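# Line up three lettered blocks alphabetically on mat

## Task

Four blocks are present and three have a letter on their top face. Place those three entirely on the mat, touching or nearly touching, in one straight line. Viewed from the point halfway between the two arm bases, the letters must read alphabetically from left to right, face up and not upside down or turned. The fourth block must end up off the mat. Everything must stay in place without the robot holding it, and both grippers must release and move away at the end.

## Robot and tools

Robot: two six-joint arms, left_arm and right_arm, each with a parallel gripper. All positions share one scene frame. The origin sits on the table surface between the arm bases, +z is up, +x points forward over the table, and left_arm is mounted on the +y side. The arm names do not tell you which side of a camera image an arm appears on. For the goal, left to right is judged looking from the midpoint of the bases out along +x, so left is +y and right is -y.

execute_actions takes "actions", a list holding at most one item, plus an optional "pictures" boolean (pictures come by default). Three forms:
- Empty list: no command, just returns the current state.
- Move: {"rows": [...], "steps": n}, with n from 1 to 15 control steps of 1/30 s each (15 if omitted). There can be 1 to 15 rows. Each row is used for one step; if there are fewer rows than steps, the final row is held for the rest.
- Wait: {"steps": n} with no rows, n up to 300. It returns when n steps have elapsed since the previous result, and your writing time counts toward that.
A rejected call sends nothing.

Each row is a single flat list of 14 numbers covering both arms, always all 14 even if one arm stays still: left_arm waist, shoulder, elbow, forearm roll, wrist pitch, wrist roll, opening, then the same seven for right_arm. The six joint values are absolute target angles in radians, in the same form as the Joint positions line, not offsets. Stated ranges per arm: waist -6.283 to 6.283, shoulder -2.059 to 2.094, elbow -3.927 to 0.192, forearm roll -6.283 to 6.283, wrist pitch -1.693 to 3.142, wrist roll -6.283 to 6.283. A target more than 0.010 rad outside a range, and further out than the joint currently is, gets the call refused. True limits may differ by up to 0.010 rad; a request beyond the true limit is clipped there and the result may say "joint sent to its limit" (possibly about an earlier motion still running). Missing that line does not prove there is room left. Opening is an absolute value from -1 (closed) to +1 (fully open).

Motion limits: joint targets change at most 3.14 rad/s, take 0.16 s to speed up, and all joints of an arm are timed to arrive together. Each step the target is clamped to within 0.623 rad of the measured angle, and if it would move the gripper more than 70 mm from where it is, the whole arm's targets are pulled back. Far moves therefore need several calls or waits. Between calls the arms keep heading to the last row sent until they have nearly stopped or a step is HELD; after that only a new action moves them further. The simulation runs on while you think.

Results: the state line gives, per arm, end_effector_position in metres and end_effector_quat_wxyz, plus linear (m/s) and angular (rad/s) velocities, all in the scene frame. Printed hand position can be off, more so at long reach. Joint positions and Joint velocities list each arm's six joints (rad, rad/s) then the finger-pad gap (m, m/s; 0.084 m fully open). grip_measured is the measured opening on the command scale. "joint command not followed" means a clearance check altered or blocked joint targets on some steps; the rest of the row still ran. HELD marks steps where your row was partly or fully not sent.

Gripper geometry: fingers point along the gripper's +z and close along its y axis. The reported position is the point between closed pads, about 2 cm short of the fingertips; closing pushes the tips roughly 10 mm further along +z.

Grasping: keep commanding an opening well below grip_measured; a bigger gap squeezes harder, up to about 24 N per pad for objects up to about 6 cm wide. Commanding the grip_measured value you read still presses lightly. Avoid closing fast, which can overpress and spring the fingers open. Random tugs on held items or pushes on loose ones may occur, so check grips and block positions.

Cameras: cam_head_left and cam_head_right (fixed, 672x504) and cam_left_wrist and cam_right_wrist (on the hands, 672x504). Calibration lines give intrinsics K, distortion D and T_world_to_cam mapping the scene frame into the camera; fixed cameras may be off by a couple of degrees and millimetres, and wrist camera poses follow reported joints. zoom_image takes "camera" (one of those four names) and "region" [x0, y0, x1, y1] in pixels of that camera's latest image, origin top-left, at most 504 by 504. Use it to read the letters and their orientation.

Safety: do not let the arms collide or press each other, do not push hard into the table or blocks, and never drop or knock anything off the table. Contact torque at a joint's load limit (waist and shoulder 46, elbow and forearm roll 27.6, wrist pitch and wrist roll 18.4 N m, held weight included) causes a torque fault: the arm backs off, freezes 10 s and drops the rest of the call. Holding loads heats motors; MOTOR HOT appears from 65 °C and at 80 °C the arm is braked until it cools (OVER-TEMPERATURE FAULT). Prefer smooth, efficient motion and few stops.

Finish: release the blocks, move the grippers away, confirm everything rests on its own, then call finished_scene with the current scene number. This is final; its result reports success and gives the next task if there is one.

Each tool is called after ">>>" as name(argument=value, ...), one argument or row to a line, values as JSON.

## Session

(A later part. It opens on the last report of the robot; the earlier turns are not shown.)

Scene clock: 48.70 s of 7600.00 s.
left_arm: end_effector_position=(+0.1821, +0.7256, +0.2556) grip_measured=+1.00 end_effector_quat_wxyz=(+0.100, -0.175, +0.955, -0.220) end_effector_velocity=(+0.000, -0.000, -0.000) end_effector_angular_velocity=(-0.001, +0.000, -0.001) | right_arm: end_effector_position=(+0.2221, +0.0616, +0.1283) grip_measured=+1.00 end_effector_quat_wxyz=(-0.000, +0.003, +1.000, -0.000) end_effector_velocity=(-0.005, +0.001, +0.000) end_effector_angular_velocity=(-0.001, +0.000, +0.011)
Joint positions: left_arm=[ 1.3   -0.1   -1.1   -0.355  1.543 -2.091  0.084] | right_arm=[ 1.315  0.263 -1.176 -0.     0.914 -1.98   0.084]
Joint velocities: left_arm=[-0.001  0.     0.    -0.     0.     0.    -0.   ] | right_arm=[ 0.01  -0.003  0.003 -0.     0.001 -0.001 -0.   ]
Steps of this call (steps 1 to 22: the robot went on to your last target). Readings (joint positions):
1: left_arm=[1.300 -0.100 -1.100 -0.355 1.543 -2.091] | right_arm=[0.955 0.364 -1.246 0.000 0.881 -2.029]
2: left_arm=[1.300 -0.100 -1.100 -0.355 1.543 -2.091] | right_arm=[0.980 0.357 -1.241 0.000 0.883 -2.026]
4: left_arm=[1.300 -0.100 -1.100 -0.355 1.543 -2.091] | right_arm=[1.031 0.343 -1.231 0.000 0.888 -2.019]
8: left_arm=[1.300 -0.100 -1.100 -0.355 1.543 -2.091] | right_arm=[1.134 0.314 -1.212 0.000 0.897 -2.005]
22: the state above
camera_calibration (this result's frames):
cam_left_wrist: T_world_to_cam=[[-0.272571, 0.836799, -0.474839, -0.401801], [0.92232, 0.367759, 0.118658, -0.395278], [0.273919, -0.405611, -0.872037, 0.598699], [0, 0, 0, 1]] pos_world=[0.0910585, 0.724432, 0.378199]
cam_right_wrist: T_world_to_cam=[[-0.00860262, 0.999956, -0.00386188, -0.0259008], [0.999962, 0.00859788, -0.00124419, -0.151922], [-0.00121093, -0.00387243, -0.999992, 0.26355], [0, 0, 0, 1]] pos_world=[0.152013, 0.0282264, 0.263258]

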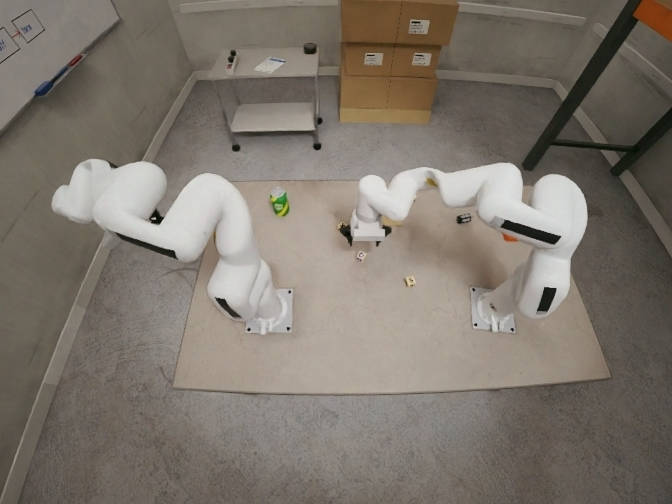

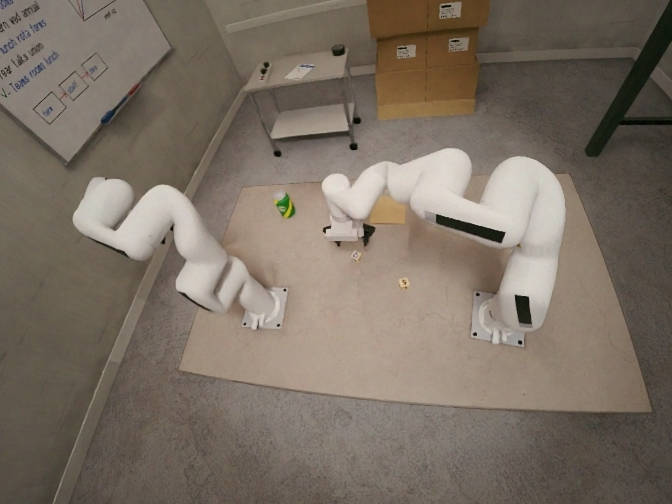

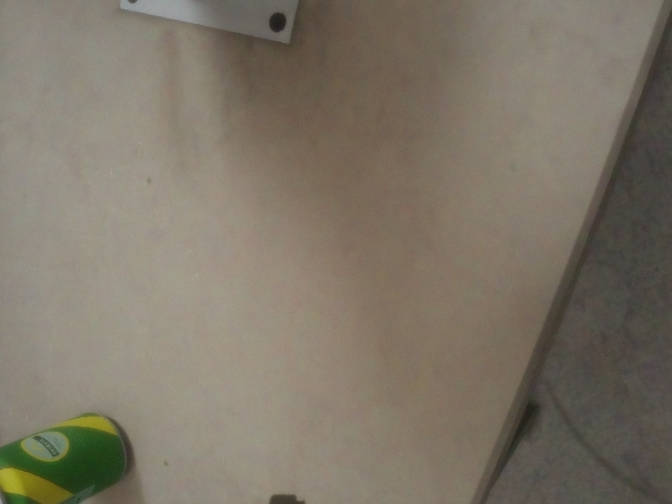

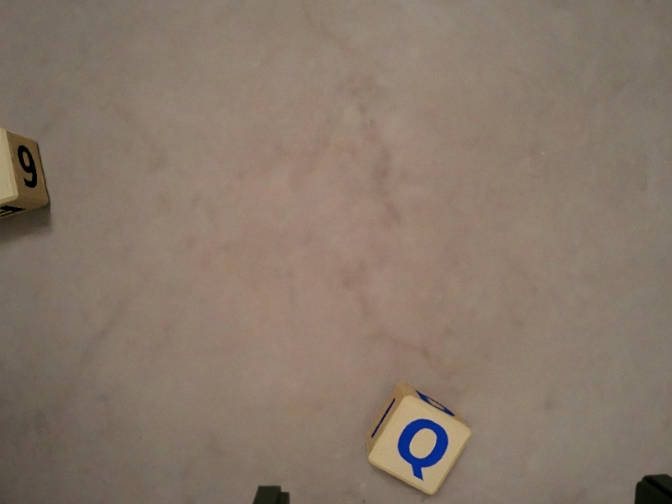

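>>> execute_actions(
  actions=[
    {"rows":[[1.3,-0.1,-1.1,-0.355,1.543,-2.091,1,1.311,0.35,-1.13,0,0.78,0.073,1]]},
  ],
  pictures=false,
)

>>> execute_actions(
  actions=[
    {"steps":15},
  ],
  pictures=false,
)

>>> execute_actions(
  actions=[
    {"rows":[[1.3,-0.1,-1.1,-0.355,1.543,-2.091,1,1.311,0.454,-1.109,0,0.655,0.073,1]]},
  ],
  pictures=false,
)

>>> execute_actions(
  actions=[
    {"rows":[[1.3,-0.1,-1.1,-0.355,1.543,-2.091,1,1.311,0.454,-1.109,0,0.655,0.073,-0.7]],"steps":13},
  ],
  pictures=false,
)

>>> execute_actions(
  actions=[
    {"rows":[[1.3,-0.1,-1.1,-0.355,1.543,-2.091,1,1.311,0.33,-1.14,0,0.81,0.073,-0.7]],"steps":9},
  ],
  pictures=false,
)

>>> execute_actions(
  actions=[
    {"rows":[[1.3,-0.1,-1.1,-0.355,1.543,-2.091,1,0.908,0.545,-1.444,0,0.899,2.353,-0.7]]},
  ],
  pictures=false,
)

>>> execute_actions(
  actions=[
    {"steps":25},
  ],
  pictures=false,
)

>>> execute_actions(
  actions=[
    {"rows":[[1.3,-0.1,-1.1,-0.355,1.543,-2.091,1,0.908,0.635,-1.424,0,0.789,2.353,-0.7]]},
  ],
  pictures=false,
)

>>> execute_actions(
  actions=[
    {"rows":[[1.3,-0.1,-1.1,-0.355,1.543,-2.091,1,0.908,0.635,-1.424,0,0.789,2.353,1]],"steps":10},
  ],
  pictures=false,
)

>>> execute_actions(
  actions=[
    {"rows":[[1.3,-0.1,-1.1,-0.355,1.543,-2.091,1,0.908,0.545,-1.444,0,0.899,2.353,1]],"steps":10},
  ],
)

>>> execute_actions(
  actions=[
    {"rows":[[1.3,-0.1,-1.1,-0.355,1.543,-2.091,1,1.17,0.712,-1.867,0,1.155,2.6,1]]},
  ],
  pictures=false,
)

>>> execute_actions(
  actions=[
    {"steps":12},
  ],
)

Scene clock: 77.03 s of 7600.00 s.
left_arm: end_effector_position=(+0.1821, +0.7256, +0.2556) grip_measured=+1.00 end_effector_quat_wxyz=(+0.100, -0.175, +0.955, -0.220) end_effector_velocity=(+0.000, +0.000, +0.000) end_effector_angular_velocity=(+0.001, -0.000, +0.000) | right_arm: end_effector_position=(+0.2240, +0.0606, +0.0765) grip_measured=+1.00 end_effector_quat_wxyz=(+0.000, +0.505, +0.863, -0.001) end_effector_velocity=(+0.008, +0.015, +0.004) end_effector_angular_velocity=(+0.054, -0.027, -2.822)
Joint positions: left_arm=[ 1.3   -0.1   -1.1   -0.355  1.543 -2.091  0.084] | right_arm=[ 1.311  0.348 -1.131  0.     0.784 -0.933  0.084]
Joint velocities: left_arm=[-0.    -0.    -0.    -0.    -0.001  0.     0.   ] | right_arm=[-0.002  0.007 -0.008  0.001 -0.06   2.82   0.   ]
Steps of this call (steps 1 to 30: the robot went on to your last target; steps 31 to 100: nothing new was sent; then 24.50 s passed at rest; steps 101 to 115: all 15 steps of this action). Readings (joint positions):
101: left_arm=[1.300 -0.100 -1.100 -0.355 1.543 -2.091] | right_arm=[1.318 0.262 -1.176 -0.000 0.914 -1.980]
102: left_arm=[1.300 -0.100 -1.100 -0.355 1.543 -2.091] | right_arm=[1.318 0.263 -1.176 -0.000 0.913 -1.974]
104: left_arm=[1.300 -0.100 -1.100 -0.355 1.543 -2.091] | right_arm=[1.317 0.269 -1.173 -0.000 0.900 -1.918]
108: left_arm=[1.300 -0.100 -1.100 -0.355 1.543 -2.091] | right_arm=[1.314 0.311 -1.150 0.000 0.839 -1.604]
115: the state above

Scene clock: 77.53 s of 7600.00 s.
left_arm: end_effector_position=(+0.1821, +0.7256, +0.2556) grip_measured=+1.00 end_effector_quat_wxyz=(+0.100, -0.175, +0.955, -0.220) end_effector_velocity=(-0.000, -0.000, +0.000) end_effector_angular_velocity=(-0.000, -0.000, -0.000) | right_arm: end_effector_position=(+0.2242, +0.0608, +0.0755) grip_measured=+1.00 end_effector_quat_wxyz=(-0.000, +0.856, +0.517, +0.000) end_effector_velocity=(-0.000, +0.000, -0.000) end_effector_angular_velocity=(-0.000, +0.001, -0.136)
Joint positions: left_arm=[ 1.3   -0.1   -1.1   -0.355  1.543 -2.091  0.084] | right_arm=[ 1.311  0.35  -1.13  -0.     0.78   0.063  0.084]
Joint velocities: left_arm=[-0.    -0.    -0.    -0.     0.001  0.    -0.   ] | right_arm=[ 0.001  0.    -0.     0.001 -0.     0.136  0.   ]
Steps of this call (steps 1 to 15: the robot went on to your last target). Readings (joint positions):
1: left_arm=[1.300 -0.100 -1.100 -0.355 1.543 -2.091] | right_arm=[1.311 0.348 -1.131 0.000 0.783 -0.839]
2: left_arm=[1.300 -0.100 -1.100 -0.355 1.543 -2.091] | right_arm=[1.311 0.348 -1.131 0.000 0.782 -0.744]
4: left_arm=[1.300 -0.100 -1.100 -0.355 1.543 -2.091] | right_arm=[1.311 0.349 -1.131 -0.000 0.781 -0.555]
8: left_arm=[1.300 -0.100 -1.100 -0.355 1.543 -2.091] | right_arm=[1.311 0.349 -1.130 0.000 0.780 -0.187]
15: the state above

Scene clock: 78.03 s of 7600.00 s.
left_arm: end_effector_position=(+0.1821, +0.7256, +0.2556) grip_measured=+1.00 end_effector_quat_wxyz=(+0.100, -0.175, +0.955, -0.220) end_effector_velocity=(-0.000, -0.000, -0.000) end_effector_angular_velocity=(-0.001, +0.000, +0.001) | right_arm: end_effector_position=(+0.2244, +0.0611, +0.0249) grip_measured=+1.00 end_effector_quat_wxyz=(-0.001, +0.858, +0.513, +0.001) end_effector_velocity=(-0.004, -0.009, -0.011) end_effector_angular_velocity=(-0.024, +0.010, -0.000)
Joint positions: left_arm=[ 1.3   -0.1   -1.1   -0.355  1.543 -2.091  0.084] | right_arm=[ 1.311  0.452 -1.111 -0.     0.655  0.073  0.084]
Joint velocities: left_arm=[ 0.001 -0.     0.001  0.     0.     0.     0.   ] | right_arm=[ 0.     0.01   0.017 -0.    -0.001  0.001 -0.   ]
Steps of this call (steps 1 to 15: all 15 steps of this action). Readings (joint positions):
1: left_arm=[1.300 -0.100 -1.100 -0.355 1.543 -2.091] | right_arm=[1.311 0.350 -1.130 -0.000 0.780 0.067]
2: left_arm=[1.300 -0.100 -1.100 -0.355 1.543 -2.091] | right_arm=[1.311 0.353 -1.130 -0.000 0.773 0.069]
4: left_arm=[1.300 -0.100 -1.100 -0.355 1.543 -2.091] | right_arm=[1.311 0.385 -1.128 -0.000 0.728 0.071]
8: left_arm=[1.300 -0.100 -1.100 -0.355 1.543 -2.091] | right_arm=[1.311 0.453 -1.104 0.000 0.668 0.072]
15: the state above

Scene clock: 78.47 s of 7600.00 s.
left_arm: end_effector_position=(+0.1821, +0.7256, +0.2556) grip_measured=+1.00 end_effector_quat_wxyz=(+0.100, -0.175, +0.955, -0.220) end_effector_velocity=(-0.000, +0.000, +0.000) end_effector_angular_velocity=(-0.000, -0.000, -0.000) | right_arm: end_effector_position=(+0.2239, +0.0601, +0.0235) grip_measured=-0.33 end_effector_quat_wxyz=(-0.000, +0.858, +0.513, +0.000) end_effector_velocity=(+0.000, +0.001, +0.001) end_effector_angular_velocity=(+0.002, -0.001, -0.001)
Joint positions: left_arm=[ 1.3   -0.1   -1.1   -0.355  1.543 -2.091  0.084] | right_arm=[ 1.311  0.454 -1.109 -0.     0.655  0.073  0.03 ]
Joint velocities: left_arm=[ 0.     0.001 -0.001  0.     0.001  0.    -0.   ] | right_arm=[ 0.    -0.001 -0.001  0.    -0.001  0.001 -0.   ]
Steps of this call (steps 1 to 13: all 13 steps of this action). Readings (joint positions):
1: left_arm=[1.300 -0.100 -1.100 -0.355 1.543 -2.091] | right_arm=[1.311 0.452 -1.110 -0.000 0.655 0.073]
2: left_arm=[1.300 -0.100 -1.100 -0.355 1.543 -2.091] | right_arm=[1.311 0.453 -1.110 -0.000 0.655 0.073]
4: left_arm=[1.300 -0.100 -1.100 -0.355 1.543 -2.091] | right_arm=[1.311 0.453 -1.109 -0.000 0.655 0.073]
8: left_arm=[1.300 -0.100 -1.100 -0.355 1.543 -2.091] | right_arm=[1.311 0.454 -1.109 -0.000 0.655 0.073]
13: the state above

Scene clock: 78.77 s of 7600.00 s.
left_arm: end_effector_position=(+0.1821, +0.7256, +0.2556) grip_measured=+1.00 end_effector_quat_wxyz=(+0.100, -0.175, +0.955, -0.220) end_effector_velocity=(+0.000, -0.000, -0.000) end_effector_angular_velocity=(-0.001, +0.000, -0.001) | right_arm: end_effector_position=(+0.2267, +0.0664, +0.0914) grip_measured=-0.33 end_effector_quat_wxyz=(-0.005, +0.858, +0.513, +0.008) end_effector_velocity=(-0.016, -0.036, +0.011) end_effector_angular_velocity=(-0.106, +0.049, -0.002)
Joint positions: left_arm=[ 1.3   -0.1   -1.1   -0.355  1.543 -2.091  0.084] | right_arm=[ 1.311  0.328 -1.146 -0.     0.799  0.073  0.03 ]
Joint velocities: left_arm=[-0.001 -0.     0.001  0.     0.     0.    -0.   ] | right_arm=[-0.001 -0.065  0.028  0.001  0.154  0.001 -0.   ]
Steps of this call (steps 1 to 9: all 9 steps of this action). Readings (joint positions):
1: left_arm=[1.300 -0.100 -1.100 -0.355 1.543 -2.091] | right_arm=[1.311 0.454 -1.109 -0.000 0.655 0.073]
2: left_arm=[1.300 -0.100 -1.100 -0.355 1.543 -2.091] | right_arm=[1.311 0.451 -1.109 0.000 0.662 0.073]
4: left_arm=[1.300 -0.100 -1.100 -0.355 1.543 -2.091] | right_arm=[1.311 0.417 -1.113 0.000 0.712 0.073]
8: left_arm=[1.300 -0.100 -1.100 -0.355 1.543 -2.091] | right_arm=[1.311 0.333 -1.145 -0.000 0.793 0.073]
9: the state above

Scene clock: 79.27 s of 7600.00 s.
left_arm: end_effector_position=(+0.1821, +0.7256, +0.2556) grip_measured=+1.00 end_effector_quat_wxyz=(+0.100, -0.175, +0.955, -0.220) end_effector_velocity=(-0.000, +0.000, +0.001) end_effector_angular_velocity=(+0.002, -0.001, +0.000) | right_arm: end_effector_position=(+0.3769, +0.0193, +0.0812) grip_measured=-0.33 end_effector_quat_wxyz=(+0.000, +0.995, +0.096, -0.000) end_effector_velocity=(+0.304, -0.139, -0.011) end_effector_angular_velocity=(+0.001, -0.004, -2.638)
Joint positions: left_arm=[ 1.3   -0.1   -1.1   -0.355  1.543 -2.091  0.084] | right_arm=[ 1.031  0.481 -1.35  -0.     0.87   0.678  0.03 ]
Joint velocities: left_arm=[ 0.001 -0.001 -0.     0.    -0.     0.    -0.   ] | right_arm=[-0.568  0.296 -0.429  0.     0.129  2.07   0.   ]
Steps of this call (steps 1 to 15: all 15 steps of this action). Readings (joint positions):
1: left_arm=[1.300 -0.100 -1.100 -0.355 1.543 -2.091] | right_arm=[1.311 0.328 -1.144 -0.000 0.803 0.073]
2: left_arm=[1.300 -0.100 -1.100 -0.355 1.543 -2.091] | right_arm=[1.309 0.331 -1.144 0.000 0.807 0.079]
4: left_arm=[1.300 -0.100 -1.100 -0.355 1.543 -2.091] | right_arm=[1.280 0.352 -1.166 0.000 0.817 0.132]
8: left_arm=[1.300 -0.100 -1.100 -0.355 1.543 -2.091] | right_arm=[1.176 0.405 -1.241 -0.000 0.837 0.297]
15: the state above

Scene clock: 80.10 s of 7600.00 s.
left_arm: end_effector_position=(+0.1821, +0.7256, +0.2556) grip_measured=+1.00 end_effector_quat_wxyz=(+0.100, -0.175, +0.955, -0.220) end_effector_velocity=(-0.000, +0.000, +0.000) end_effector_angular_velocity=(+0.001, -0.000, +0.000) | right_arm: end_effector_position=(+0.4414, -0.0157, +0.0786) grip_measured=-0.33 end_effector_quat_wxyz=(-0.000, +0.696, -0.718, +0.000) end_effector_velocity=(+0.001, -0.000, -0.001) end_effector_angular_velocity=(+0.001, -0.001, -0.042)
Joint positions: left_arm=[ 1.3   -0.1   -1.1   -0.355  1.543 -2.091  0.084] | right_arm=[ 0.908  0.545 -1.444  0.     0.899  2.35   0.03 ]
Joint velocities: left_arm=[ 0.    -0.001 -0.    -0.    -0.     0.     0.   ] | right_arm=[-0.002  0.002 -0.001  0.    -0.002  0.04   0.   ]
Steps of this call (steps 1 to 25: the robot went on to your last target). Readings (joint positions):
1: left_arm=[1.300 -0.100 -1.100 -0.355 1.543 -2.091] | right_arm=[1.013 0.490 -1.364 -0.000 0.875 0.751]
2: left_arm=[1.300 -0.100 -1.100 -0.355 1.543 -2.091] | right_arm=[0.995 0.500 -1.378 -0.000 0.879 0.830]
4: left_arm=[1.300 -0.100 -1.100 -0.355 1.543 -2.091] | right_arm=[0.962 0.517 -1.402 -0.000 0.886 1.007]
8: left_arm=[1.300 -0.100 -1.100 -0.355 1.543 -2.091] | right_arm=[0.921 0.538 -1.432 -0.000 0.896 1.385]
25: the state above

Scene clock: 80.60 s of 7600.00 s.
left_arm: end_effector_position=(+0.1821, +0.7256, +0.2556) grip_measured=+1.00 end_effector_quat_wxyz=(+0.100, -0.175, +0.955, -0.220) end_effector_velocity=(-0.000, -0.000, -0.000) end_effector_angular_velocity=(-0.001, +0.000, -0.000) | right_arm: end_effector_position=(+0.4413, -0.0160, +0.0264) grip_measured=-0.33 end_effector_quat_wxyz=(+0.000, +0.695, -0.719, -0.000) end_effector_velocity=(+0.001, +0.002, +0.001) end_effector_angular_velocity=(+0.003, -0.003, -0.001)
Joint positions: left_arm=[ 1.3   -0.1   -1.1   -0.355  1.543 -2.091  0.084] | right_arm=[ 0.908  0.635 -1.424  0.     0.789  2.353  0.03 ]
Joint velocities: left_arm=[0.    0.001 0.    0.    0.    0.    0.   ] | right_arm=[ 0.001  0.001 -0.003  0.001 -0.002  0.001 -0.   ]
Steps of this call (steps 1 to 15: all 15 steps of this action). Readings (joint positions):
1: left_arm=[1.300 -0.100 -1.100 -0.355 1.543 -2.091] | right_arm=[0.908 0.545 -1.444 -0.000 0.899 2.351]
2: left_arm=[1.300 -0.100 -1.100 -0.355 1.543 -2.091] | right_arm=[0.908 0.548 -1.443 -0.000 0.892 2.351]
4: left_arm=[1.300 -0.100 -1.100 -0.355 1.543 -2.091] | right_arm=[0.908 0.577 -1.441 -0.000 0.850 2.352]
8: left_arm=[1.300 -0.100 -1.100 -0.355 1.543 -2.091] | right_arm=[0.908 0.632 -1.422 -0.000 0.799 2.353]
15: the state above

Scene clock: 80.93 s of 7600.00 s.
left_arm: end_effector_position=(+0.1821, +0.7256, +0.2556) grip_measured=+1.00 end_effector_quat_wxyz=(+0.100, -0.175, +0.955, -0.220) end_effector_velocity=(-0.000, -0.000, -0.001) end_effector_angular_velocity=(-0.002, +0.000, +0.000) | right_arm: end_effector_position=(+0.4415, -0.0159, +0.0265) grip_measured=+0.99 end_effector_quat_wxyz=(-0.000, +0.695, -0.719, +0.000) end_effector_velocity=(+0.002, +0.001, +0.002) end_effector_angular_velocity=(+0.004, -0.004, -0.000)
Joint positions: left_arm=[ 1.3   -0.1   -1.1   -0.355  1.543 -2.091  0.084] | right_arm=[ 0.908  0.635 -1.424  0.     0.789  2.353  0.084]
Joint velocities: left_arm=[ 0.     0.001  0.001  0.    -0.    -0.     0.   ] | right_arm=[-0.    -0.002 -0.003 -0.    -0.001  0.     0.005]
Steps of this call (steps 1 to 10: all 10 steps of this action). Readings (joint positions):
1: left_arm=[1.300 -0.100 -1.100 -0.355 1.543 -2.091] | right_arm=[0.908 0.635 -1.424 0.000 0.789 2.353]
2: left_arm=[1.300 -0.100 -1.100 -0.355 1.543 -2.091] | right_arm=[0.908 0.635 -1.424 0.000 0.789 2.353]
4: left_arm=[1.300 -0.100 -1.100 -0.355 1.543 -2.091] | right_arm=[0.908 0.635 -1.424 0.000 0.789 2.353]
8: left_arm=[1.300 -0.100 -1.100 -0.355 1.543 -2.091] | right_arm=[0.908 0.635 -1.424 0.000 0.789 2.353]
10: the state above

Scene clock: 81.27 s of 7600.00 s.
left_arm: end_effector_position=(+0.1821, +0.7256, +0.2556) grip_measured=+1.00 end_effector_quat_wxyz=(+0.100, -0.175, +0.955, -0.220) end_effector_velocity=(-0.000, +0.001, +0.001) end_effector_angular_velocity=(+0.003, -0.001, +0.001) | right_arm: end_effector_position=(+0.4438, -0.0137, +0.0820) grip_measured=+1.00 end_effector_quat_wxyz=(-0.005, +0.695, -0.719, +0.000) end_effector_velocity=(-0.042, -0.039, -0.062) end_effector_angular_velocity=(-0.131, +0.142, +0.000)
Joint positions: left_arm=[ 1.3   -0.1   -1.1   -0.355  1.543 -2.091  0.084] | right_arm=[ 0.908  0.542 -1.448 -0.     0.895  2.353  0.084]
Joint velocities: left_arm=[ 0.    -0.001 -0.001 -0.    -0.001  0.     0.   ] | right_arm=[-0.001  0.042  0.08   0.001  0.072 -0.001 -0.   ]
Steps of this call (steps 1 to 10: all 10 steps of this action). Readings (joint positions):
1: left_arm=[1.300 -0.100 -1.100 -0.355 1.543 -2.091] | right_arm=[0.908 0.635 -1.424 0.000 0.789 2.353]
2: left_arm=[1.300 -0.100 -1.100 -0.355 1.543 -2.091] | right_arm=[0.908 0.633 -1.424 0.000 0.794 2.353]
4: left_arm=[1.300 -0.100 -1.100 -0.355 1.543 -2.091] | right_arm=[0.908 0.606 -1.426 0.000 0.836 2.353]
8: left_arm=[1.300 -0.100 -1.100 -0.355 1.543 -2.091] | right_arm=[0.908 0.544 -1.450 -0.000 0.888 2.353]
10: the state above
camera_calibration (this result's frames):
cam_left_wrist: T_world_to_cam=[[-0.27257, 0.836799, -0.474839, -0.401801], [0.92232, 0.367759, 0.118658, -0.395278], [0.273919, -0.405611, -0.872037, 0.598699], [0, 0, 0, 1]] pos_world=[0.0910584, 0.724432, 0.378199]
cam_right_wrist: T_world_to_cam=[[-0.99975, 0.0195028, -0.0109464, 0.478159], [0.0194315, 0.999789, 0.0065874, 0.0751145], [0.0110726, 0.00637305, -0.999918, 0.211908], [0, 0, 0, 1]] pos_world=[0.474234, -0.0857746, 0.21663]

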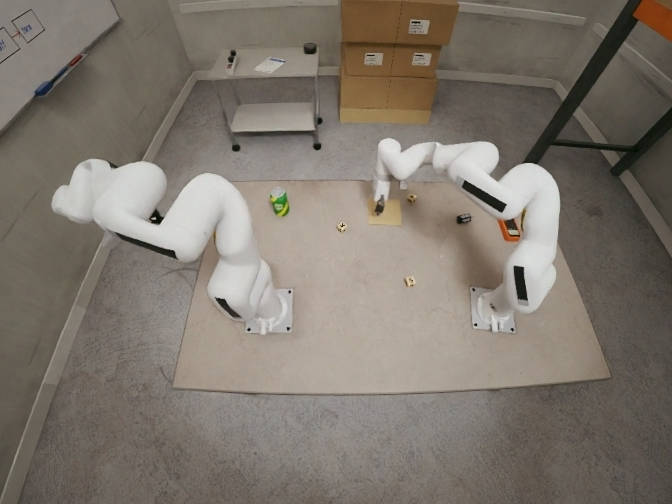

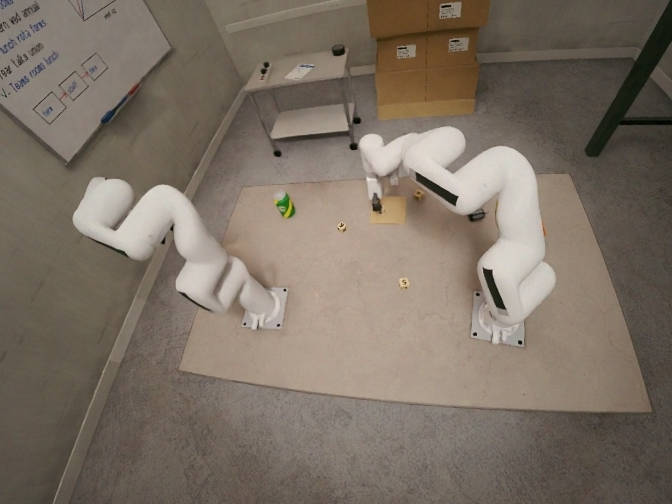

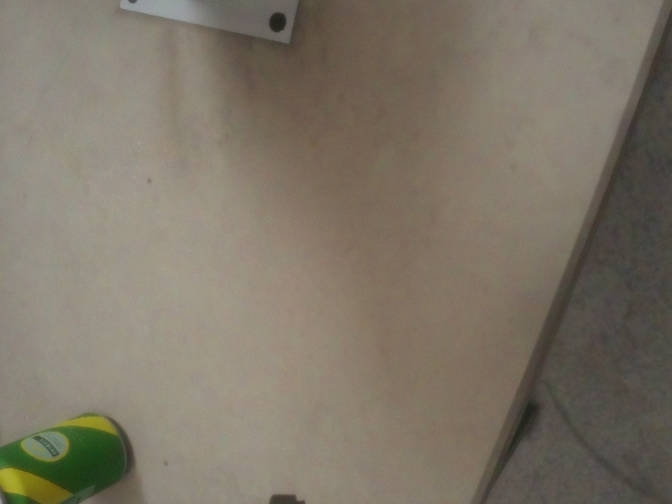

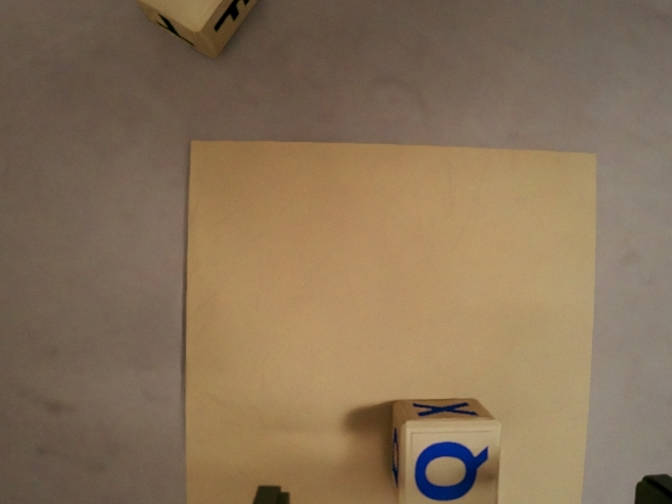

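Scene clock: 81.77 s of 7600.00 s.
left_arm: end_effector_position=(+0.1821, +0.7256, +0.2556) grip_measured=+1.00 end_effector_quat_wxyz=(+0.100, -0.175, +0.955, -0.220) end_effector_velocity=(-0.000, +0.000, +0.001) end_effector_angular_velocity=(+0.003, -0.001, +0.001) | right_arm: end_effector_position=(+0.3638, +0.1252, +0.1247) grip_measured=+1.00 end_effector_quat_wxyz=(-0.001, +0.701, -0.713, -0.000) end_effector_velocity=(-0.150, +0.173, +0.072) end_effector_angular_velocity=(+0.028, -0.014, +0.061)
Joint positions: left_arm=[ 1.3   -0.1   -1.1   -0.355  1.543 -2.091  0.084] | right_arm=[ 1.153  0.699 -1.835  0.     1.134  2.58   0.084]
Joint velocities: left_arm=[ 0.    -0.002 -0.    -0.    -0.001 -0.    -0.   ] | right_arm=[ 0.341  0.174 -0.491  0.004  0.286  0.279  0.   ]
Steps of this call (steps 1 to 15: all 15 steps of this action). Readings (joint positions):
1: left_arm=[1.300 -0.100 -1.100 -0.355 1.543 -2.091] | right_arm=[0.908 0.544 -1.445 -0.000 0.897 2.353]
2: left_arm=[1.300 -0.100 -1.100 -0.355 1.543 -2.091] | right_arm=[0.910 0.549 -1.448 -0.000 0.902 2.357]
4: left_arm=[1.300 -0.100 -1.100 -0.355 1.543 -2.091] | right_arm=[0.936 0.571 -1.495 -0.000 0.934 2.386]
8: left_arm=[1.300 -0.100 -1.100 -0.355 1.543 -2.091] | right_arm=[1.026 0.621 -1.633 0.000 1.012 2.463]
15: the state above

Scene clock: 82.17 s of 7600.00 s.
left_arm: end_effector_position=(+0.1821, +0.7256, +0.2556) grip_measured=+1.00 end_effector_quat_wxyz=(+0.100, -0.175, +0.955, -0.220) end_effector_velocity=(-0.000, -0.000, -0.000) end_effector_angular_velocity=(-0.000, +0.000, +0.000) | right_arm: end_effector_position=(+0.3571, +0.1333, +0.1284) grip_measured=+1.00 end_effector_quat_wxyz=(+0.000, +0.700, -0.715, +0.000) end_effector_velocity=(-0.003, +0.006, +0.005) end_effector_angular_velocity=(+0.011, -0.006, +0.006)
Joint positions: left_arm=[ 1.3   -0.1   -1.1   -0.355  1.543 -2.091  0.084] | right_arm=[ 1.169  0.712 -1.866 -0.     1.155  2.6    0.084]
Joint velocities: left_arm=[ 0.    -0.001  0.001  0.     0.     0.    -0.   ] | right_arm=[ 0.008 -0.002 -0.009  0.    -0.001  0.002  0.   ]
Steps of this call (steps 1 to 12: the robot went on to your last target). Readings (joint positions):
1: left_arm=[1.300 -0.100 -1.100 -0.355 1.543 -2.091] | right_arm=[1.162 0.704 -1.848 0.000 1.142 2.588]
2: left_arm=[1.300 -0.100 -1.100 -0.355 1.543 -2.091] | right_arm=[1.167 0.707 -1.855 0.000 1.147 2.592]
4: left_arm=[1.300 -0.100 -1.100 -0.355 1.543 -2.091] | right_arm=[1.168 0.710 -1.862 0.000 1.152 2.597]
8: left_arm=[1.300 -0.100 -1.100 -0.355 1.543 -2.091] | right_arm=[1.168 0.712 -1.865 -0.000 1.155 2.599]
12: the state above
camera_calibration (this result's frames):
cam_left_wrist: T_world_to_cam=[[-0.272571, 0.836799, -0.474839, -0.401801], [0.92232, 0.367759, 0.118658, -0.395278], [0.273919, -0.405611, -0.872037, 0.598699], [0, 0, 0, 1]] pos_world=[0.0910584, 0.724432, 0.378199]
cam_right_wrist: T_world_to_cam=[[-0.99998, 0.00554799, -0.00289375, 0.390016], [0.00555175, 0.999984, -0.00129235, -0.0645585], [0.00288653, -0.00130839, -0.999995, 0.262275], [0, 0, 0, 1]] pos_world=[0.389609, 0.0627369, 0.263318]

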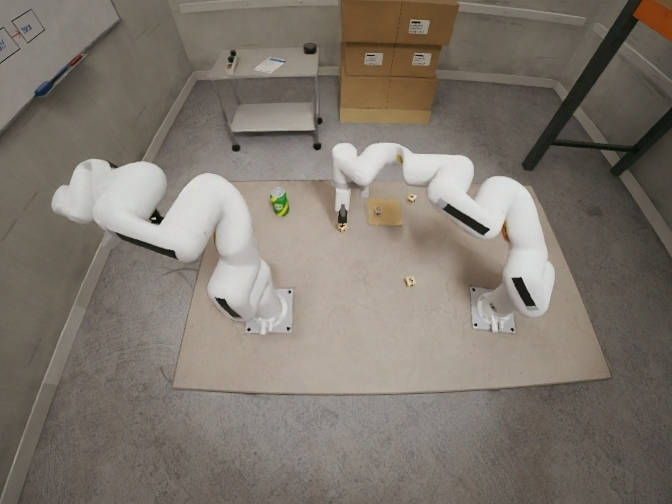

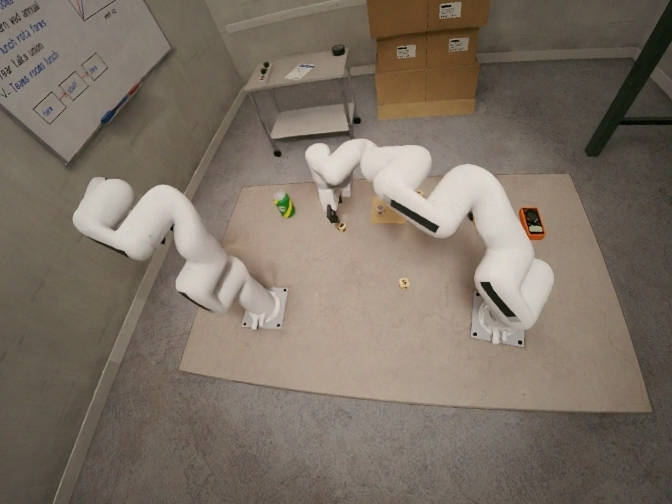

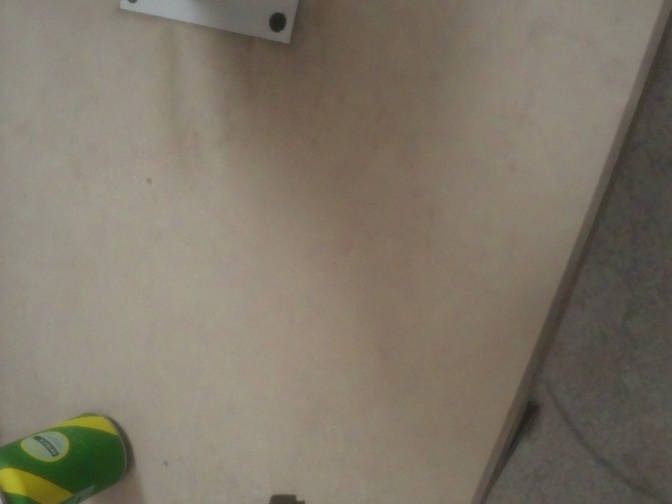

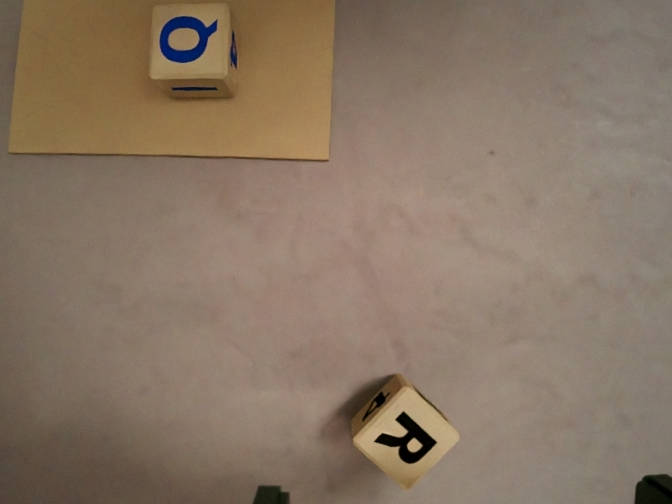

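>>> execute_actions(
  actions=[
    {"rows":[[1.3,-0.1,-1.1,-0.355,1.543,-2.091,1,1.157,0.786,-1.845,0,1.059,0.107,1]]},
  ],
  pictures=false,
)

>>> execute_actions(
  actions=[
    {"steps":20},
  ],
)

>>> execute_actions(
  actions=[
    {"rows":[[1.3,-0.1,-1.1,-0.355,1.543,-2.091,1,1.157,0.864,-1.821,0,0.957,0.107,1]]},
  ],
  pictures=false,
)

>>> execute_actions(
  actions=[
    {"rows":[[1.3,-0.1,-1.1,-0.355,1.543,-2.091,1,1.157,0.864,-1.821,0,0.957,0.107,-0.7]],"steps":13},
  ],
  pictures=false,
)

>>> execute_actions(
  actions=[
    {"rows":[[1.3,-0.1,-1.1,-0.355,1.543,-2.091,1,1.157,0.77,-1.85,0,1.08,0.107,-0.7]],"steps":9},
  ],
  pictures=false,
)

>>> execute_actions(
  actions=[
    {"rows":[[1.3,-0.1,-1.1,-0.355,1.543,-2.091,1,0.861,0.466,-1.3185,0,0.852,2.306,-0.7]]},
  ],
  pictures=false,
)

>>> execute_actions(
  actions=[
    {"steps":25},
  ],
)

Scene clock: 98.70 s of 7600.00 s.
left_arm: end_effector_position=(+0.1821, +0.7256, +0.2556) grip_measured=+1.00 end_effector_quat_wxyz=(+0.100, -0.175, +0.955, -0.220) end_effector_velocity=(-0.000, +0.000, -0.001) end_effector_angular_velocity=(-0.002, +0.000, +0.000) | right_arm: end_effector_position=(+0.3658, +0.1329, +0.0791) grip_measured=+1.00 end_effector_quat_wxyz=(+0.001, +0.961, -0.275, -0.000) end_effector_velocity=(+0.012, +0.018, +0.020) end_effector_angular_velocity=(+0.069, -0.039, +2.821)
Joint positions: left_arm=[ 1.3   -0.1   -1.1   -0.355  1.543 -2.091  0.084] | right_arm=[ 1.157  0.785 -1.845 -0.     1.062  1.553  0.084]
Joint velocities: left_arm=[ 0.     0.002  0.     0.    -0.     0.    -0.   ] | right_arm=[-0.    -0.01  -0.024 -0.    -0.044 -2.821  0.   ]
Steps of this call (steps 1 to 30: the robot went on to your last target; steps 31 to 100: nothing new was sent; then 12.70 s passed at rest; steps 101 to 115: all 15 steps of this action). Readings (joint positions):
101: left_arm=[1.300 -0.100 -1.100 -0.355 1.543 -2.091] | right_arm=[1.170 0.712 -1.867 0.000 1.155 2.600]
102: left_arm=[1.300 -0.100 -1.100 -0.355 1.543 -2.091] | right_arm=[1.170 0.712 -1.867 0.000 1.154 2.594]
104: left_arm=[1.300 -0.100 -1.100 -0.355 1.543 -2.091] | right_arm=[1.169 0.717 -1.866 0.000 1.145 2.538]
108: left_arm=[1.300 -0.100 -1.100 -0.355 1.543 -2.091] | right_arm=[1.163 0.753 -1.855 -0.000 1.101 2.224]
115: the state above

Scene clock: 99.37 s of 7600.00 s.
left_arm: end_effector_position=(+0.1821, +0.7256, +0.2556) grip_measured=+1.00 end_effector_quat_wxyz=(+0.100, -0.175, +0.955, -0.220) end_effector_velocity=(+0.000, -0.000, -0.001) end_effector_angular_velocity=(-0.002, +0.000, -0.001) | right_arm: end_effector_position=(+0.3662, +0.1332, +0.0786) grip_measured=+1.00 end_effector_quat_wxyz=(-0.000, +0.905, +0.426, +0.000) end_effector_velocity=(+0.000, -0.000, -0.000) end_effector_angular_velocity=(-0.001, +0.000, +0.115)
Joint positions: left_arm=[ 1.3   -0.1   -1.1   -0.355  1.543 -2.091  0.084] | right_arm=[ 1.157  0.786 -1.845  0.     1.059  0.115  0.084]
Joint velocities: left_arm=[-0.001  0.001  0.001 -0.     0.     0.     0.   ] | right_arm=[-0.     0.001 -0.002 -0.     0.001 -0.115  0.   ]
Steps of this call (steps 1 to 20: the robot went on to your last target). Readings (joint positions):
1: left_arm=[1.300 -0.100 -1.100 -0.355 1.543 -2.091] | right_arm=[1.157 0.785 -1.846 -0.000 1.061 1.459]
2: left_arm=[1.300 -0.100 -1.100 -0.355 1.543 -2.091] | right_arm=[1.157 0.784 -1.846 -0.000 1.060 1.364]
4: left_arm=[1.300 -0.100 -1.100 -0.355 1.543 -2.091] | right_arm=[1.157 0.784 -1.846 -0.000 1.059 1.175]
8: left_arm=[1.300 -0.100 -1.100 -0.355 1.543 -2.091] | right_arm=[1.157 0.786 -1.845 0.000 1.059 0.797]
20: the state above
camera_calibration (this result's frames):
cam_left_wrist: T_world_to_cam=[[-0.272571, 0.836799, -0.474839, -0.401801], [0.92232, 0.367759, 0.118658, -0.395278], [0.273919, -0.405611, -0.872037, 0.598699], [0, 0, 0, 1]] pos_world=[0.0910584, 0.724433, 0.378199]
cam_right_wrist: T_world_to_cam=[[0.781161, -0.624322, -0.00305072, -0.169298], [-0.624327, -0.781162, -0.000986701, 0.403329], [-0.00176709, 0.00267542, -0.999995, 0.213645], [0, 0, 0, 1]] pos_world=[0.384435, 0.208797, 0.213526]

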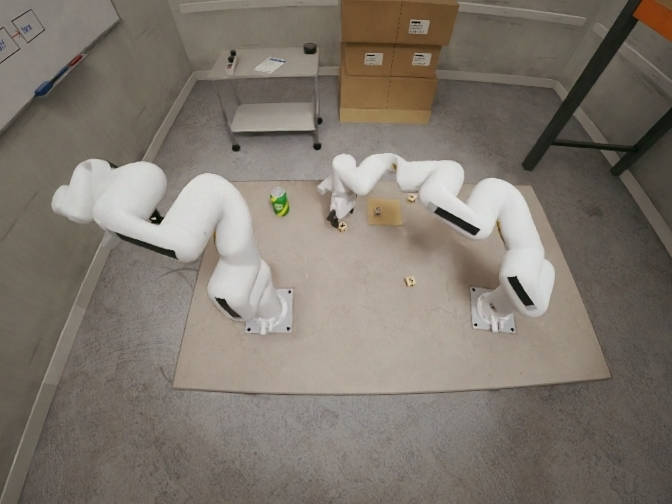

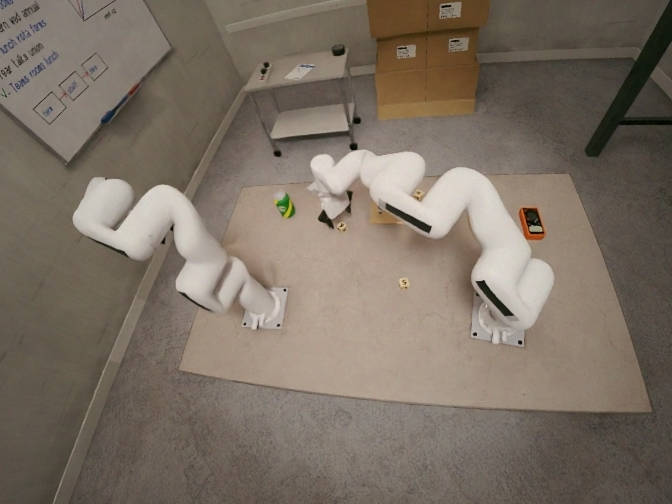

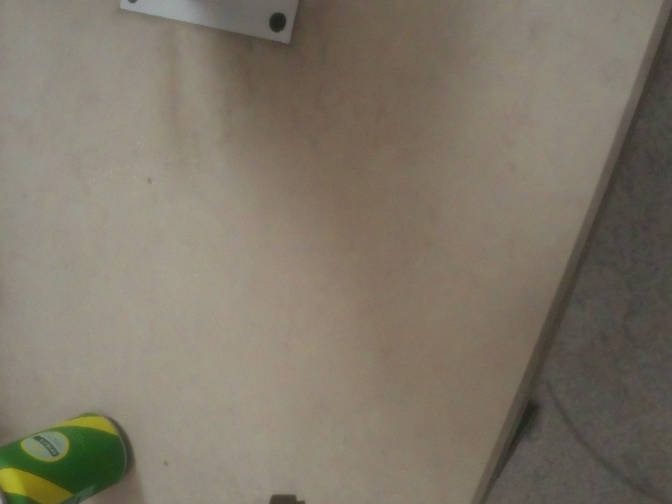

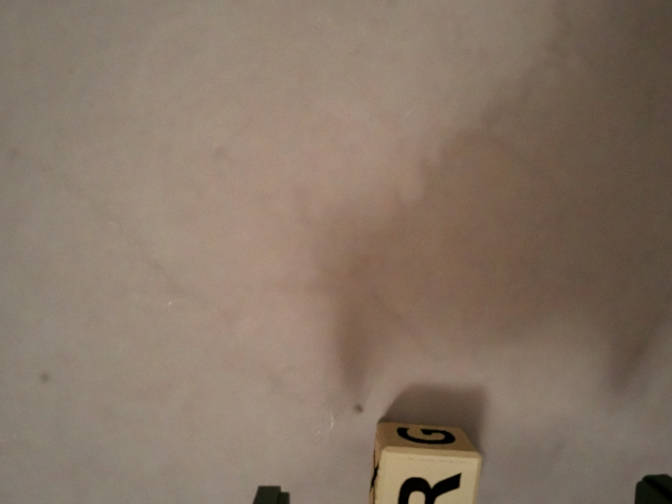

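Scene clock: 99.87 s of 7600.00 s.
left_arm: end_effector_position=(+0.1821, +0.7256, +0.2556) grip_measured=+1.00 end_effector_quat_wxyz=(+0.100, -0.175, +0.955, -0.220) end_effector_velocity=(+0.000, +0.000, -0.001) end_effector_angular_velocity=(-0.003, +0.001, -0.000) | right_arm: end_effector_position=(+0.3672, +0.1348, +0.0288) grip_measured=+1.00 end_effector_quat_wxyz=(-0.002, +0.903, +0.430, +0.003) end_effector_velocity=(-0.005, -0.008, -0.015) end_effector_angular_velocity=(-0.024, +0.016, +0.001)
Joint positions: left_arm=[ 1.3   -0.1   -1.1   -0.355  1.543 -2.091  0.084] | right_arm=[ 1.157  0.861 -1.824 -0.     0.957  0.107  0.084]
Joint velocities: left_arm=[-0.     0.003 -0.    -0.    -0.    -0.     0.   ] | right_arm=[-0.     0.011  0.019 -0.    -0.    -0.001 -0.   ]
Steps of this call (steps 1 to 15: all 15 steps of this action). Readings (joint positions):
1: left_arm=[1.300 -0.100 -1.100 -0.355 1.543 -2.091] | right_arm=[1.157 0.786 -1.845 0.000 1.059 0.112]
2: left_arm=[1.300 -0.100 -1.100 -0.355 1.543 -2.091] | right_arm=[1.157 0.789 -1.845 -0.000 1.052 0.110]
4: left_arm=[1.300 -0.100 -1.100 -0.355 1.543 -2.091] | right_arm=[1.157 0.813 -1.841 -0.000 1.012 0.109]
8: left_arm=[1.300 -0.100 -1.100 -0.355 1.543 -2.091] | right_arm=[1.157 0.867 -1.815 0.000 0.967 0.107]
15: the state above

Scene clock: 100.30 s of 7600.00 s.
left_arm: end_effector_position=(+0.1821, +0.7256, +0.2556) grip_measured=+1.00 end_effector_quat_wxyz=(+0.100, -0.175, +0.955, -0.220) end_effector_velocity=(+0.000, +0.000, +0.000) end_effector_angular_velocity=(+0.001, -0.000, -0.001) | right_arm: end_effector_position=(+0.3662, +0.1333, +0.0258) grip_measured=-0.33 end_effector_quat_wxyz=(-0.000, +0.903, +0.430, +0.000) end_effector_velocity=(+0.000, -0.000, -0.001) end_effector_angular_velocity=(-0.000, +0.000, -0.000)
Joint positions: left_arm=[ 1.3   -0.1   -1.1   -0.355  1.543 -2.091  0.084] | right_arm=[ 1.157  0.864 -1.821 -0.     0.957  0.107  0.03 ]
Joint velocities: left_arm=[-0.    -0.001 -0.    -0.    -0.     0.    -0.   ] | right_arm=[-0.     0.002 -0.001  0.    -0.    -0.    -0.   ]
Steps of this call (steps 1 to 13: all 13 steps of this action). Readings (joint positions):
1: left_arm=[1.300 -0.100 -1.100 -0.355 1.543 -2.091] | right_arm=[1.157 0.862 -1.823 -0.000 0.957 0.107]
2: left_arm=[1.300 -0.100 -1.100 -0.355 1.543 -2.091] | right_arm=[1.157 0.862 -1.822 -0.000 0.957 0.107]
4: left_arm=[1.300 -0.100 -1.100 -0.355 1.543 -2.091] | right_arm=[1.157 0.864 -1.821 -0.000 0.957 0.107]
8: left_arm=[1.300 -0.100 -1.100 -0.355 1.543 -2.091] | right_arm=[1.157 0.864 -1.821 0.000 0.957 0.107]
13: the state above

Scene clock: 100.60 s of 7600.00 s.
left_arm: end_effector_position=(+0.1821, +0.7256, +0.2556) grip_measured=+1.00 end_effector_quat_wxyz=(+0.100, -0.175, +0.955, -0.220) end_effector_velocity=(-0.000, -0.000, +0.000) end_effector_angular_velocity=(-0.000, -0.000, +0.000) | right_arm: end_effector_position=(+0.3690, +0.1376, +0.0972) grip_measured=-0.33 end_effector_quat_wxyz=(-0.006, +0.903, +0.430, +0.009) end_effector_velocity=(-0.016, -0.024, +0.006) end_effector_angular_velocity=(-0.080, +0.052, +0.001)
Joint positions: left_arm=[ 1.3   -0.1   -1.1   -0.355  1.543 -2.091  0.084] | right_arm=[ 1.157  0.764 -1.858 -0.     1.072  0.107  0.03 ]
Joint velocities: left_arm=[ 0.001 -0.001  0.001  0.     0.     0.    -0.   ] | right_arm=[ 0.    -0.039  0.024  0.     0.11  -0.001 -0.   ]
Steps of this call (steps 1 to 9: all 9 steps of this action). Readings (joint positions):
1: left_arm=[1.300 -0.100 -1.100 -0.355 1.543 -2.091] | right_arm=[1.157 0.864 -1.821 -0.000 0.957 0.107]
2: left_arm=[1.300 -0.100 -1.100 -0.355 1.543 -2.091] | right_arm=[1.157 0.861 -1.821 0.000 0.964 0.107]
4: left_arm=[1.300 -0.100 -1.100 -0.355 1.543 -2.091] | right_arm=[1.157 0.835 -1.825 0.000 1.009 0.107]
8: left_arm=[1.300 -0.100 -1.100 -0.355 1.543 -2.091] | right_arm=[1.157 0.768 -1.857 -0.000 1.067 0.107]
9: the state above

Scene clock: 101.10 s of 7600.00 s.
left_arm: end_effector_position=(+0.1821, +0.7256, +0.2556) grip_measured=+1.00 end_effector_quat_wxyz=(+0.100, -0.175, +0.955, -0.220) end_effector_velocity=(+0.000, +0.000, +0.000) end_effector_angular_velocity=(+0.000, -0.000, -0.000) | right_arm: end_effector_position=(+0.4319, -0.0051, +0.0819) grip_measured=-0.33 end_effector_quat_wxyz=(-0.000, +1.000, -0.011, +0.000) end_effector_velocity=(+0.079, -0.300, -0.015) end_effector_angular_velocity=(+0.005, -0.005, -3.009)
Joint positions: left_arm=[ 1.3   -0.1   -1.1   -0.355  1.543 -2.091  0.084] | right_arm=[ 0.933  0.541 -1.449 -0.     0.907  0.794  0.03 ]
Joint velocities: left_arm=[-0.    -0.    -0.001 -0.     0.    -0.     0.   ] | right_arm=[-0.461 -0.48   0.821 -0.    -0.349  2.548  0.   ]
Steps of this call (steps 1 to 15: all 15 steps of this action). Readings (joint positions):
1: left_arm=[1.300 -0.100 -1.100 -0.355 1.543 -2.091] | right_arm=[1.157 0.765 -1.856 -0.000 1.074 0.107]
2: left_arm=[1.300 -0.100 -1.100 -0.355 1.543 -2.091] | right_arm=[1.155 0.765 -1.848 0.000 1.074 0.113]
4: left_arm=[1.300 -0.100 -1.100 -0.355 1.543 -2.091] | right_arm=[1.136 0.745 -1.798 0.000 1.054 0.167]
8: left_arm=[1.300 -0.100 -1.100 -0.355 1.543 -2.091] | right_arm=[1.050 0.663 -1.660 -0.000 0.996 0.346]
15: the state above

Scene clock: 101.93 s of 7600.00 s.
left_arm: end_effector_position=(+0.1821, +0.7256, +0.2556) grip_measured=+1.00 end_effector_quat_wxyz=(+0.100, -0.175, +0.955, -0.220) end_effector_velocity=(-0.000, +0.000, +0.001) end_effector_angular_velocity=(+0.002, -0.001, -0.000) | right_arm: end_effector_position=(+0.4406, -0.0525, +0.0786) grip_measured=-0.33 end_effector_quat_wxyz=(-0.000, +0.695, -0.719, +0.000) end_effector_velocity=(-0.001, -0.001, -0.002) end_effector_angular_velocity=(-0.003, +0.003, -0.015)
Joint positions: left_arm=[ 1.3   -0.1   -1.1   -0.355  1.543 -2.091  0.084] | right_arm=[ 0.861  0.466 -1.319 -0.     0.852  2.305  0.03 ]
Joint velocities: left_arm=[ 0.    -0.002  0.     0.    -0.     0.001 -0.   ] | right_arm=[-0.001  0.001  0.003  0.     0.     0.014  0.   ]
Steps of this call (steps 1 to 25: the robot went on to your last target). Readings (joint positions):
1: left_arm=[1.300 -0.100 -1.100 -0.355 1.543 -2.091] | right_arm=[0.918 0.526 -1.422 -0.000 0.896 0.882]
2: left_arm=[1.300 -0.100 -1.100 -0.355 1.543 -2.091] | right_arm=[0.904 0.512 -1.398 -0.000 0.886 0.975]
4: left_arm=[1.300 -0.100 -1.100 -0.355 1.543 -2.091] | right_arm=[0.883 0.490 -1.361 -0.000 0.871 1.164]
8: left_arm=[1.300 -0.100 -1.100 -0.355 1.543 -2.091] | right_arm=[0.866 0.472 -1.328 0.000 0.856 1.543]
25: the state above
camera_calibration (this result's frames):
cam_left_wrist: T_world_to_cam=[[-0.272571, 0.836799, -0.474839, -0.401801], [0.92232, 0.367759, 0.118658, -0.395278], [0.273919, -0.405611, -0.872037, 0.598699], [0, 0, 0, 1]] pos_world=[0.0910584, 0.724433, 0.378199]
cam_right_wrist: T_world_to_cam=[[-0.999834, 0.0179156, -0.00344469, 0.475081], [0.0179178, 0.999839, -0.000611925, 0.115167], [0.00343318, -0.000673545, -0.999994, 0.211851], [0, 0, 0, 1]] pos_world=[0.472211, -0.123517, 0.213556]

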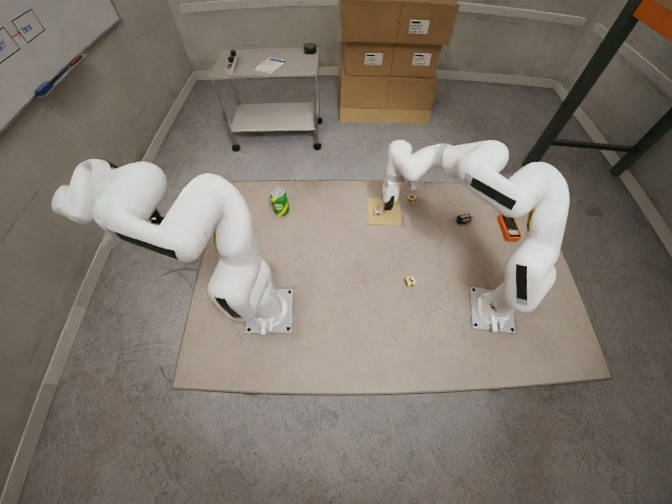

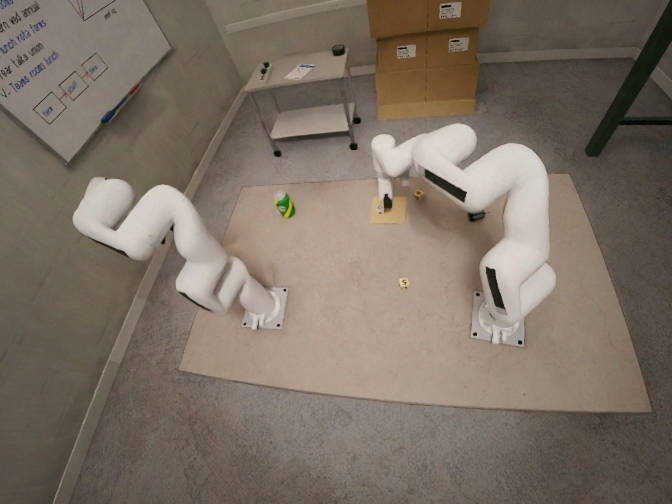

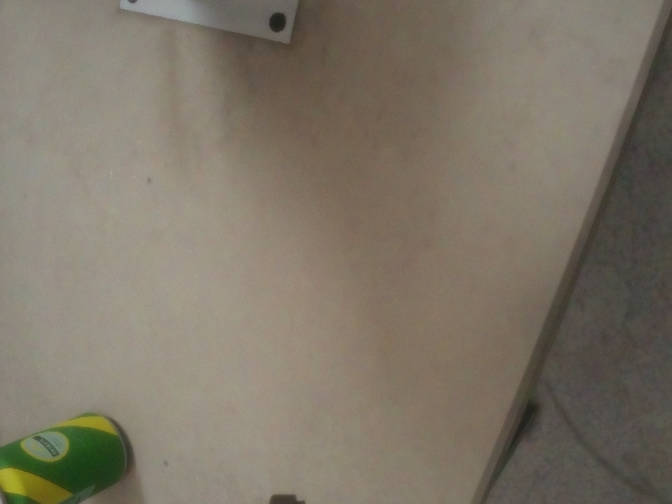

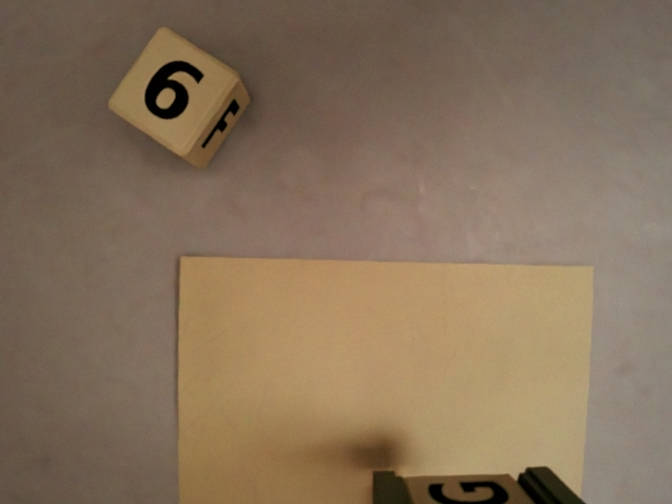

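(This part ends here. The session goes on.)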